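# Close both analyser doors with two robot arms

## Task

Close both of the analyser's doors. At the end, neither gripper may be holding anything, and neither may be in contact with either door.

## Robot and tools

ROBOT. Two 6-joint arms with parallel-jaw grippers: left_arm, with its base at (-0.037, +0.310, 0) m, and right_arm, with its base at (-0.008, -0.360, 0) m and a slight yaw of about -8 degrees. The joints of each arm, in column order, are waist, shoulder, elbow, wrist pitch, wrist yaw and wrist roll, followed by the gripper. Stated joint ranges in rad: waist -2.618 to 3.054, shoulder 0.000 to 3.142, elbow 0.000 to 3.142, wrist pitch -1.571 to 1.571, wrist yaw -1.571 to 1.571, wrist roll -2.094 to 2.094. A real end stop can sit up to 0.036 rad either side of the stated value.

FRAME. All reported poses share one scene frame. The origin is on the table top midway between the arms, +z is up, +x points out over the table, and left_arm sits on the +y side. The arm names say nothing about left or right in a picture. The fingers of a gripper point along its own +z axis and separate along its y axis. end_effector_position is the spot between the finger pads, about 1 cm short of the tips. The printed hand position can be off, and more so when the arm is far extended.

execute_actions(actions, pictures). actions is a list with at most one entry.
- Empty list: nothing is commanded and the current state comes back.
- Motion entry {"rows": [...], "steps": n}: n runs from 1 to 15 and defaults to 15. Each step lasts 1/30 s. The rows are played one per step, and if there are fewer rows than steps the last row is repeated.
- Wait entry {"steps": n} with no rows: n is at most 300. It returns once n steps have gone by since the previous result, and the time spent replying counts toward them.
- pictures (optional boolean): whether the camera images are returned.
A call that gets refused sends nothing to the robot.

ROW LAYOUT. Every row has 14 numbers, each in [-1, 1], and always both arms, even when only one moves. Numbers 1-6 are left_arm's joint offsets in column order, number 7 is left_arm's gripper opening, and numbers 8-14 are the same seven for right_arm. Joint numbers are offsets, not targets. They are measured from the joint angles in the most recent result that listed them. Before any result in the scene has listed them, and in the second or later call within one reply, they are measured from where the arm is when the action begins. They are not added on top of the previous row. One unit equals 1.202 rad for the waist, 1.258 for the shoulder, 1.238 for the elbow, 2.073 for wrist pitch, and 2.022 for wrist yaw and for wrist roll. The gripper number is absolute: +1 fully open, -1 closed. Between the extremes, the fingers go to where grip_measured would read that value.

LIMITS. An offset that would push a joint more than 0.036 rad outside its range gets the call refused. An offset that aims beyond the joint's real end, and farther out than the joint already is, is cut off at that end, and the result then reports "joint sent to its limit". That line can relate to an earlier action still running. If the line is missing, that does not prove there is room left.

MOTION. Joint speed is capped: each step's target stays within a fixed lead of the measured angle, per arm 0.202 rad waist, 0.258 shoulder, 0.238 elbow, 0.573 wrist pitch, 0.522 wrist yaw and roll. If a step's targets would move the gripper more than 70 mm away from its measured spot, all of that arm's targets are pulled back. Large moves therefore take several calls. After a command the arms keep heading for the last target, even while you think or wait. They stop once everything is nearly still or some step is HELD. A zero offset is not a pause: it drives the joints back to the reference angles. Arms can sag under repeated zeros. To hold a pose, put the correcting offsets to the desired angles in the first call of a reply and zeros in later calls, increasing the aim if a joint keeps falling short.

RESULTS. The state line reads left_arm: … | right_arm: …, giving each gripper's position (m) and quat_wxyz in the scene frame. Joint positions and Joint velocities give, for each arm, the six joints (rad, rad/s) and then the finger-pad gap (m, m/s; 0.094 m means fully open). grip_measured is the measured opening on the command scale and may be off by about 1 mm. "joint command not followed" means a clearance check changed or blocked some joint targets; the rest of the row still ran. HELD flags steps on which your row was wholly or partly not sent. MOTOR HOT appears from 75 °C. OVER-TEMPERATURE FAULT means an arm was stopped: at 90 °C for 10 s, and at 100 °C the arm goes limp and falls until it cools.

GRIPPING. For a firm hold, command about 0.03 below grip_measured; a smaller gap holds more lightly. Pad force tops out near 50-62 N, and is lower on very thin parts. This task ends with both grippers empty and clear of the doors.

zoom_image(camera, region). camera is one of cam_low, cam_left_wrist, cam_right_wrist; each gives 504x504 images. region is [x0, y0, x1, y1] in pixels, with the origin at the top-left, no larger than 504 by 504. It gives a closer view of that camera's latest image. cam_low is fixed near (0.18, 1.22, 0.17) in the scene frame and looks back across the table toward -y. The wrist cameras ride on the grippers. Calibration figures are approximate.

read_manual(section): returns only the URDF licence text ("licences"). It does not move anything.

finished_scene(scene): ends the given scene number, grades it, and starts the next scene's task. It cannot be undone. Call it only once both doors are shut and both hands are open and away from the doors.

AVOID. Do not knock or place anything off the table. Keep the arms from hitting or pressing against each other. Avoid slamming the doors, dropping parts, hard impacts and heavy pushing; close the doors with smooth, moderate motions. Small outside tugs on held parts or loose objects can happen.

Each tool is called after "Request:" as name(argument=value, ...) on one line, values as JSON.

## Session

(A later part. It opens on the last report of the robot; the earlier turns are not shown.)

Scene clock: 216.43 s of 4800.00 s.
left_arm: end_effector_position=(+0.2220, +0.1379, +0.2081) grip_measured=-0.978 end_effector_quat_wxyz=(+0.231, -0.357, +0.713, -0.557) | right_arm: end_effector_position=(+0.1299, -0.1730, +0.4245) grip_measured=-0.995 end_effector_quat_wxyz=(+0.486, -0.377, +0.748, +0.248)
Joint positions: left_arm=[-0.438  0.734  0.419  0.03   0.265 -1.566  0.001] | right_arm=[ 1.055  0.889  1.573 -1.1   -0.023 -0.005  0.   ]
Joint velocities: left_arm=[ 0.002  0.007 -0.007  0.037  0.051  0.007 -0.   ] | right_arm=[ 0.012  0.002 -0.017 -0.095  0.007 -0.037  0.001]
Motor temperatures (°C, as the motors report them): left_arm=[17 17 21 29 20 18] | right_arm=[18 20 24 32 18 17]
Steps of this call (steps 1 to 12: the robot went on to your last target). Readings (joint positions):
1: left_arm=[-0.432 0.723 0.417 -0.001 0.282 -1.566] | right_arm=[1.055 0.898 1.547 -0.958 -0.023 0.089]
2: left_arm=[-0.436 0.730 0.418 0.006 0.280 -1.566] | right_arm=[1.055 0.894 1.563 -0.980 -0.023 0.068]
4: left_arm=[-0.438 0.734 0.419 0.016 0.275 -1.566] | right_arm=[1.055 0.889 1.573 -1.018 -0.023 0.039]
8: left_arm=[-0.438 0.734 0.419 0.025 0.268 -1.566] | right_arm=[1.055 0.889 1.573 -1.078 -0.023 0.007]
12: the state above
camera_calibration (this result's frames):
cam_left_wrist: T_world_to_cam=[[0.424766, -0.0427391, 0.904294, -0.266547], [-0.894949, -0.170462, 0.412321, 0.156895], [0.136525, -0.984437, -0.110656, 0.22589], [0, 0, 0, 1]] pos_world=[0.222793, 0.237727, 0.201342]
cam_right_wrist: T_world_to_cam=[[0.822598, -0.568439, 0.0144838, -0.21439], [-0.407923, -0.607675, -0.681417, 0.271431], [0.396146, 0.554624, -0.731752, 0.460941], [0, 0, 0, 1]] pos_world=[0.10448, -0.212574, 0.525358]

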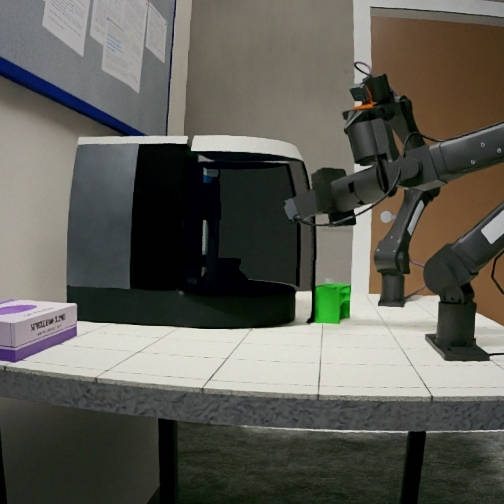

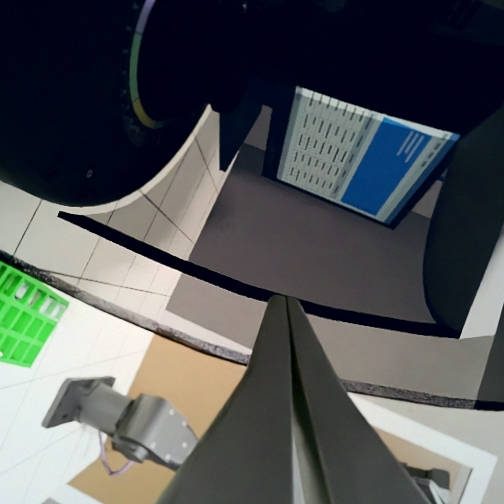

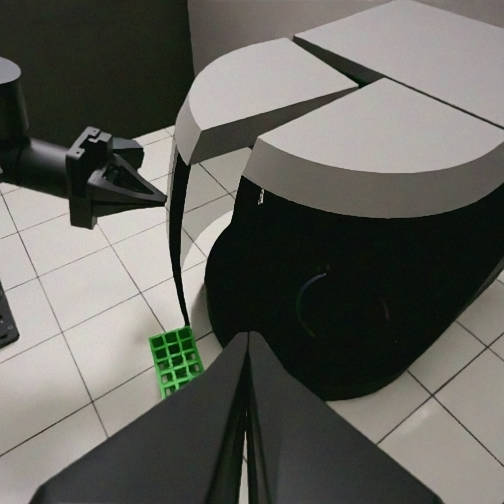

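Request:
execute_actions(actions=[{"rows": [[-0.008,0.012,0.022,0.008,-0.004,0,-1, 0,0,0,0,0,0,-1],[-0.011,0.018,0.023,0.011,-0.004,0,-1, 0,0,0,0,0,0,-1],[-0.014,0.024,0.024,0.014,-0.004,0,-1, 0,0,0,0,0,0,-1],[-0.017,0.03,0.026,0.017,-0.004,0,-1, 0,0,0,0,0,0,-1],[-0.02,0.036,0.027,0.02,-0.004,0,-1, 0,0,0,0,0,0,-1],[-0.023,0.042,0.029,0.023,-0.004,0,-1, 0,0,0,0,0,0,-1],[-0.026,0.048,0.03,0.026,-0.004,0,-1, 0,0,0,0,0,0,-1],[-0.029,0.054,0.032,0.029,-0.004,0,-1, 0,0,0,0,0,0,-1],[-0.032,0.06,0.033,0.032,-0.004,0,-1, 0,0,0,0,0,0,-1],[-0.035,0.066,0.035,0.035,-0.004,0,-1, 0,0,0,0,0,0,-1],[-0.038,0.072,0.036,0.038,-0.004,0,-1, 0,0,0,0,0,0,-1],[-0.041,0.078,0.038,0.041,-0.004,0,-1, 0,0,0,0,0,0,-1],[-0.043,0.084,0.039,0.044,-0.004,0,-1, 0,0,0,0,0,0,-1],[-0.045,0.09,0.041,0.047,-0.004,0,-1, 0,0,0,0,0,0,-1],[-0.047,0.096,0.042,0.05,-0.004,0,-1, 0,0,0,0,0,0,-1]], "steps": 15}], pictures=false)

Request:
execute_actions(actions=[{"rows": [[-0.01,0.022,0.026,0.018,-0.004,0,-1, 0,0,0,0,0,0,-1],[-0.012,0.027,0.027,0.02,-0.004,0,-1, 0,0,0,0,0,0,-1],[-0.014,0.032,0.029,0.022,-0.005,0,-1, 0,0,0,0,0,0,-1],[-0.016,0.037,0.03,0.024,-0.005,0,-1, 0,0,0,0,0,0,-1],[-0.018,0.042,0.032,0.026,-0.006,0,-1, 0,0,0,0,0,0,-1],[-0.019,0.047,0.033,0.028,-0.006,0,-1, 0,0,0,0,0,0,-1],[-0.02,0.052,0.035,0.03,-0.007,0,-1, 0,0,0,0,0,0,-1],[-0.021,0.057,0.036,0.032,-0.007,0,-1, 0,0,0,0,0,0,-1],[-0.022,0.062,0.038,0.034,-0.008,0,-1, 0,0,0,0,0,0,-1],[-0.022,0.067,0.039,0.036,-0.008,0,-1, 0,0,0,0,0,0,-1],[-0.022,0.072,0.041,0.038,-0.009,0,-1, 0,0,0,0,0,0,-1],[-0.022,0.077,0.042,0.04,-0.009,0,-1, 0,0,0,0,0,0,-1],[-0.022,0.082,0.044,0.042,-0.01,0,-1, 0,0,0,0,0,0,-1],[-0.022,0.087,0.045,0.044,-0.01,0,-1, 0,0,0,0,0,0,-1],[-0.022,0.092,0.047,0.046,-0.01,0,-1, 0,0,0,0,0,0,-1]], "steps": 15}], pictures=false)

Request:
execute_actions(actions=[{"steps": 8}])

Scene clock: 235.27 s of 4800.00 s.
left_arm: end_effector_position=(+0.2272, +0.1199, +0.2011) grip_measured=-0.978 end_effector_quat_wxyz=(+0.214, -0.346, +0.726, -0.556) | right_arm: end_effector_position=(+0.1297, -0.1733, +0.4238) grip_measured=-0.995 end_effector_quat_wxyz=(+0.486, -0.379, +0.748, +0.246)
Joint positions: left_arm=[-0.482  0.834  0.435  0.092  0.263 -1.566  0.001] | right_arm=[ 1.055  0.889  1.573 -1.104 -0.023 -0.011  0.   ]
Joint velocities: left_arm=[-0.071  0.193  0.076  0.154  0.051  0.007  0.001] | right_arm=[-0.002  0.002 -0.007  0.007  0.022  0.051 -0.   ]
Motor temperatures (°C, as the motors report them): left_arm=[17 17 22 30 20 18] | right_arm=[18 20 23 30 18 17]
Steps of this call (steps 1 to 30: the robot went on to your last target; steps 31 to 90: nothing new was sent; then 15.33 s passed at rest; steps 91 to 105: all 15 steps of this action). Readings (joint positions):
91: left_arm=[-0.438 0.734 0.419 0.032 0.263 -1.566] | right_arm=[1.055 0.889 1.573 -1.112 -0.023 -0.013]
92: left_arm=[-0.438 0.736 0.419 0.032 0.263 -1.566] | right_arm=[1.055 0.889 1.573 -1.110 -0.023 -0.013]
94: left_arm=[-0.443 0.746 0.419 0.041 0.263 -1.566] | right_arm=[1.055 0.889 1.573 -1.107 -0.023 -0.012]
98: left_arm=[-0.458 0.779 0.419 0.059 0.263 -1.566] | right_arm=[1.055 0.889 1.573 -1.105 -0.023 -0.011]
105: the state above

Scene clock: 235.77 s of 4800.00 s.
left_arm: end_effector_position=(+0.2370, +0.1074, +0.1977) grip_measured=-0.978 end_effector_quat_wxyz=(+0.207, -0.340, +0.730, -0.555) | right_arm: end_effector_position=(+0.1297, -0.1733, +0.4238) grip_measured=-0.995 end_effector_quat_wxyz=(+0.486, -0.379, +0.748, +0.246)
Joint positions: left_arm=[-0.502  0.929  0.458  0.157  0.262 -1.566  0.001] | right_arm=[ 1.055  0.889  1.573 -1.104 -0.023 -0.011  0.   ]
Joint velocities: left_arm=[ 0.002  0.183  0.071  0.037 -0.081 -0.051  0.   ] | right_arm=[ 0.002 -0.002  0.007  0.007 -0.007  0.022 -0.002]
Motor temperatures (°C, as the motors report them): left_arm=[17 17 22 30 20 18] | right_arm=[18 20 23 30 18 17]
Steps of this call (steps 1 to 15: all 15 steps of this action). Readings (joint positions):
1: left_arm=[-0.485 0.841 0.437 0.098 0.263 -1.566] | right_arm=[1.055 0.889 1.573 -1.104 -0.023 -0.011]
2: left_arm=[-0.486 0.847 0.438 0.103 0.263 -1.566] | right_arm=[1.055 0.889 1.573 -1.104 -0.023 -0.011]
4: left_arm=[-0.490 0.860 0.439 0.112 0.263 -1.566] | right_arm=[1.055 0.889 1.573 -1.104 -0.023 -0.011]
8: left_arm=[-0.498 0.885 0.445 0.129 0.263 -1.566] | right_arm=[1.055 0.889 1.573 -1.104 -0.023 -0.011]
15: the state above

Scene clock: 236.03 s of 4800.00 s.
left_arm: end_effector_position=(+0.2382, +0.1069, +0.1974) grip_measured=-0.978 end_effector_quat_wxyz=(+0.207, -0.340, +0.730, -0.555) | right_arm: end_effector_position=(+0.1297, -0.1733, +0.4238) grip_measured=-0.995 end_effector_quat_wxyz=(+0.486, -0.379, +0.748, +0.246)
Joint positions: left_arm=[-0.502  0.937  0.461  0.162  0.261 -1.566  0.001] | right_arm=[ 1.055  0.889  1.573 -1.104 -0.023 -0.011  0.   ]
Joint velocities: left_arm=[ 0.002 -0.017 -0.017 -0.037  0.007  0.066  0.001] | right_arm=[-0.007 -0.002 -0.012  0.066  0.066 -0.007 -0.001]
Motor temperatures (°C, as the motors report them): left_arm=[17 17 22 30 20 18] | right_arm=[18 20 23 30 18 17]
Steps of this call (steps 1 to 8: the robot went on to your last target). Readings (joint positions):
1: left_arm=[-0.502 0.935 0.460 0.161 0.261 -1.566] | right_arm=[1.055 0.889 1.573 -1.104 -0.023 -0.011]
2: left_arm=[-0.502 0.937 0.461 0.162 0.261 -1.566] | right_arm=[1.055 0.889 1.573 -1.104 -0.023 -0.011]
4: left_arm=[-0.502 0.937 0.461 0.162 0.261 -1.566] | right_arm=[1.055 0.889 1.573 -1.104 -0.023 -0.011]
8: the state above
camera_calibration (this result's frames):
cam_left_wrist: T_world_to_cam=[[0.442857, -0.0814738, 0.892883, -0.263033], [-0.893596, -0.121449, 0.432129, 0.160983], [0.0732324, -0.989248, -0.126589, 0.210729], [0, 0, 0, 1]] pos_world=[0.244908, 0.206584, 0.191968]
cam_right_wrist: T_world_to_cam=[[0.823875, -0.566435, 0.0195456, -0.216327], [-0.404906, -0.612363, -0.679015, 0.268512], [0.396587, 0.551509, -0.733864, 0.460942], [0, 0, 0, 1]] pos_world=[0.104145, -0.212322, 0.524821]

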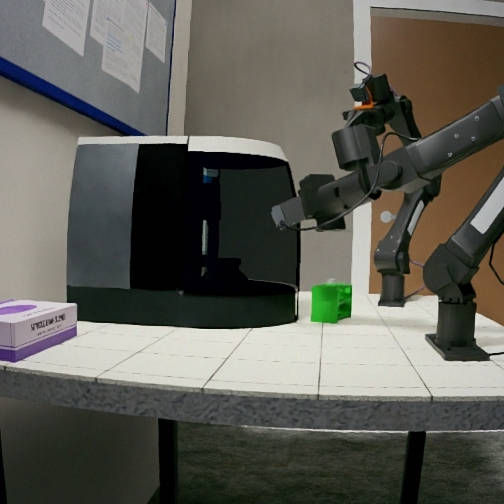

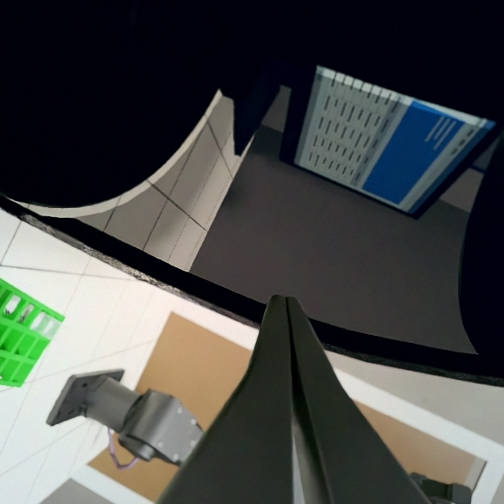

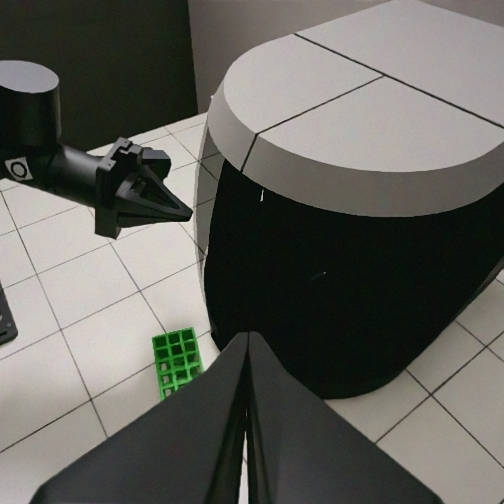

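Flush and stopped at the end. A brief light confirm push, then retract.

Request:
execute_actions(actions=[{"rows": [[0,0.02,0.028,0.015,-0.008,0,-1, 0,0,0,0,0,0,-1],[0,0.03,0.03,0.018,-0.008,0,-1, 0,0,0,0,0,0,-1],[0,0.035,0.03,0.02,-0.008,0,-1, 0,0,0,0,0,0,-1],[0,0.035,0.03,0.02,-0.008,0,-1, 0,0,0,0,0,0,-1],[0,0.02,0.02,0.01,0,0,-1, 0,0,0,0,0,0,-1],[0,-0.01,0,-0.003,0,0,-1, 0,0,0,0,0,0,-1],[0,-0.04,-0.005,-0.014,0,0,-1, 0,0,0,0,0,0,-1],[0,-0.07,-0.011,-0.027,0,0,-1, 0,0,0,0,0,0,-1],[0,-0.1,-0.017,-0.041,0,0,-1, 0,0,0,0,0,0,-1],[0,-0.13,-0.023,-0.055,0,0,-1, 0,0,0,0,0,0,-1],[0,-0.16,-0.029,-0.069,0,0,-1, 0,0,0,0,0,0,-1],[0,-0.19,-0.035,-0.083,0,0,-1, 0,0,0,0,0,0,-1],[0,-0.22,-0.041,-0.097,0,0,-1, 0,0,0,0,0,0,-1],[0,-0.25,-0.047,-0.11,0,0,-1, 0,0,0,0,0,0,-1],[0,-0.27,-0.05,-0.12,0,0,-1, 0,0,0,0,0,0,-1]], "steps": 15}], pictures=false)

Request:
execute_actions(actions=[{"steps": 12}])

Scene clock: 248.50 s of 4800.00 s.
left_arm: end_effector_position=(+0.2050, +0.1248, +0.2309) grip_measured=-0.978 end_effector_quat_wxyz=(+0.231, -0.319, +0.707, -0.588) | right_arm: end_effector_position=(+0.1297, -0.1733, +0.4238) grip_measured=-0.995 end_effector_quat_wxyz=(+0.486, -0.379, +0.748, +0.246)
Joint positions: left_arm=[-0.502  0.667  0.426  0.029  0.263 -1.566  0.001] | right_arm=[ 1.055  0.889  1.573 -1.104 -0.023 -0.011  0.   ]
Joint velocities: left_arm=[-0.007 -1.053 -0.154 -0.593  0.007  0.007  0.001] | right_arm=[ 0.007  0.012 -0.027 -0.007 -0.051  0.037 -0.002]
Motor temperatures (°C, as the motors report them): left_arm=[17 17 23 31 20 18] | right_arm=[18 20 23 30 18 17]
Steps of this call (steps 1 to 15: the robot went on to your last target; steps 16 to 90: nothing new was sent; then 8.97 s passed at rest; steps 91 to 105: all 15 steps of this action). Readings (joint positions):
91: left_arm=[-0.502 0.937 0.461 0.162 0.261 -1.566] | right_arm=[1.055 0.889 1.573 -1.104 -0.023 -0.011]
92: left_arm=[-0.502 0.938 0.461 0.163 0.262 -1.566] | right_arm=[1.055 0.889 1.573 -1.104 -0.023 -0.011]
94: left_arm=[-0.502 0.939 0.461 0.164 0.262 -1.566] | right_arm=[1.055 0.889 1.573 -1.104 -0.023 -0.011]
98: left_arm=[-0.502 0.919 0.461 0.149 0.263 -1.566] | right_arm=[1.055 0.889 1.573 -1.104 -0.023 -0.011]
105: the state above

Scene clock: 248.90 s of 4800.00 s.
left_arm: end_effector_position=(+0.1941, +0.1308, +0.2171) grip_measured=-0.978 end_effector_quat_wxyz=(+0.218, -0.330, +0.719, -0.572) | right_arm: end_effector_position=(+0.1297, -0.1733, +0.4238) grip_measured=-0.995 end_effector_quat_wxyz=(+0.486, -0.379, +0.748, +0.246)
Joint positions: left_arm=[-0.502  0.607  0.41  -0.066  0.263 -1.566  0.001] | right_arm=[ 1.055  0.889  1.573 -1.104 -0.023 -0.011  0.   ]
Joint velocities: left_arm=[-0.007 -0.012 -0.012 -0.081 -0.066  0.051  0.001] | right_arm=[ 0.007  0.002 -0.002  0.007 -0.095  0.007 -0.   ]
Motor temperatures (°C, as the motors report them): left_arm=[17 17 23 31 20 18] | right_arm=[18 20 23 30 18 17]
Steps of this call (steps 1 to 12: the robot went on to your last target). Readings (joint positions):
1: left_arm=[-0.502 0.636 0.422 0.011 0.263 -1.566] | right_arm=[1.055 0.889 1.573 -1.104 -0.023 -0.011]
2: left_arm=[-0.502 0.617 0.420 -0.002 0.263 -1.566] | right_arm=[1.055 0.889 1.573 -1.104 -0.023 -0.011]
4: left_arm=[-0.502 0.607 0.419 -0.021 0.263 -1.566] | right_arm=[1.055 0.889 1.573 -1.104 -0.023 -0.011]
8: left_arm=[-0.502 0.607 0.412 -0.051 0.263 -1.566] | right_arm=[1.055 0.889 1.573 -1.104 -0.023 -0.011]
12: the state above
camera_calibration (this result's frames):
cam_left_wrist: T_world_to_cam=[[0.402519, -0.0595333, 0.913474, -0.258562], [-0.912216, -0.109399, 0.394835, 0.126104], [0.0764271, -0.992214, -0.0983423, 0.233768], [0, 0, 0, 1]] pos_world=[0.201245, 0.23035, 0.209389]
cam_right_wrist: T_world_to_cam=[[0.823875, -0.566435, 0.0195456, -0.216327], [-0.404906, -0.612363, -0.679015, 0.268512], [0.396587, 0.551509, -0.733864, 0.460942], [0, 0, 0, 1]] pos_world=[0.104145, -0.212322, 0.524821]

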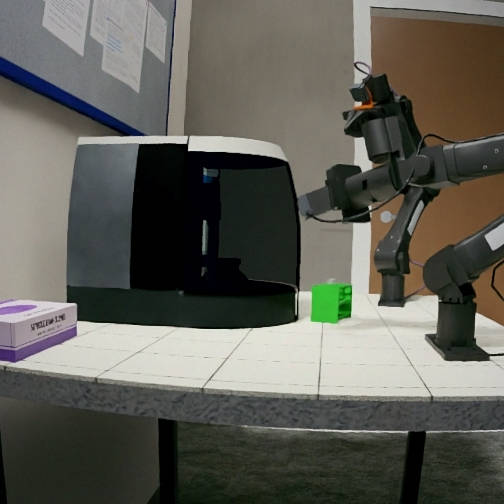

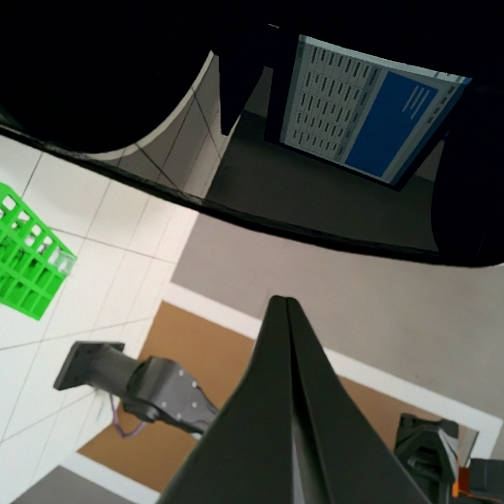

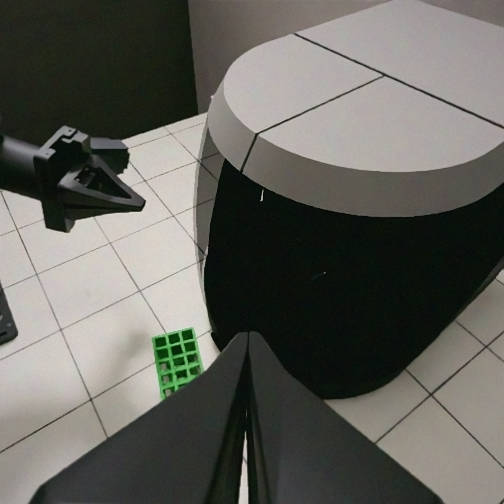

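Request:
finished_scene(scene=2)

The scene is finished: the task was done.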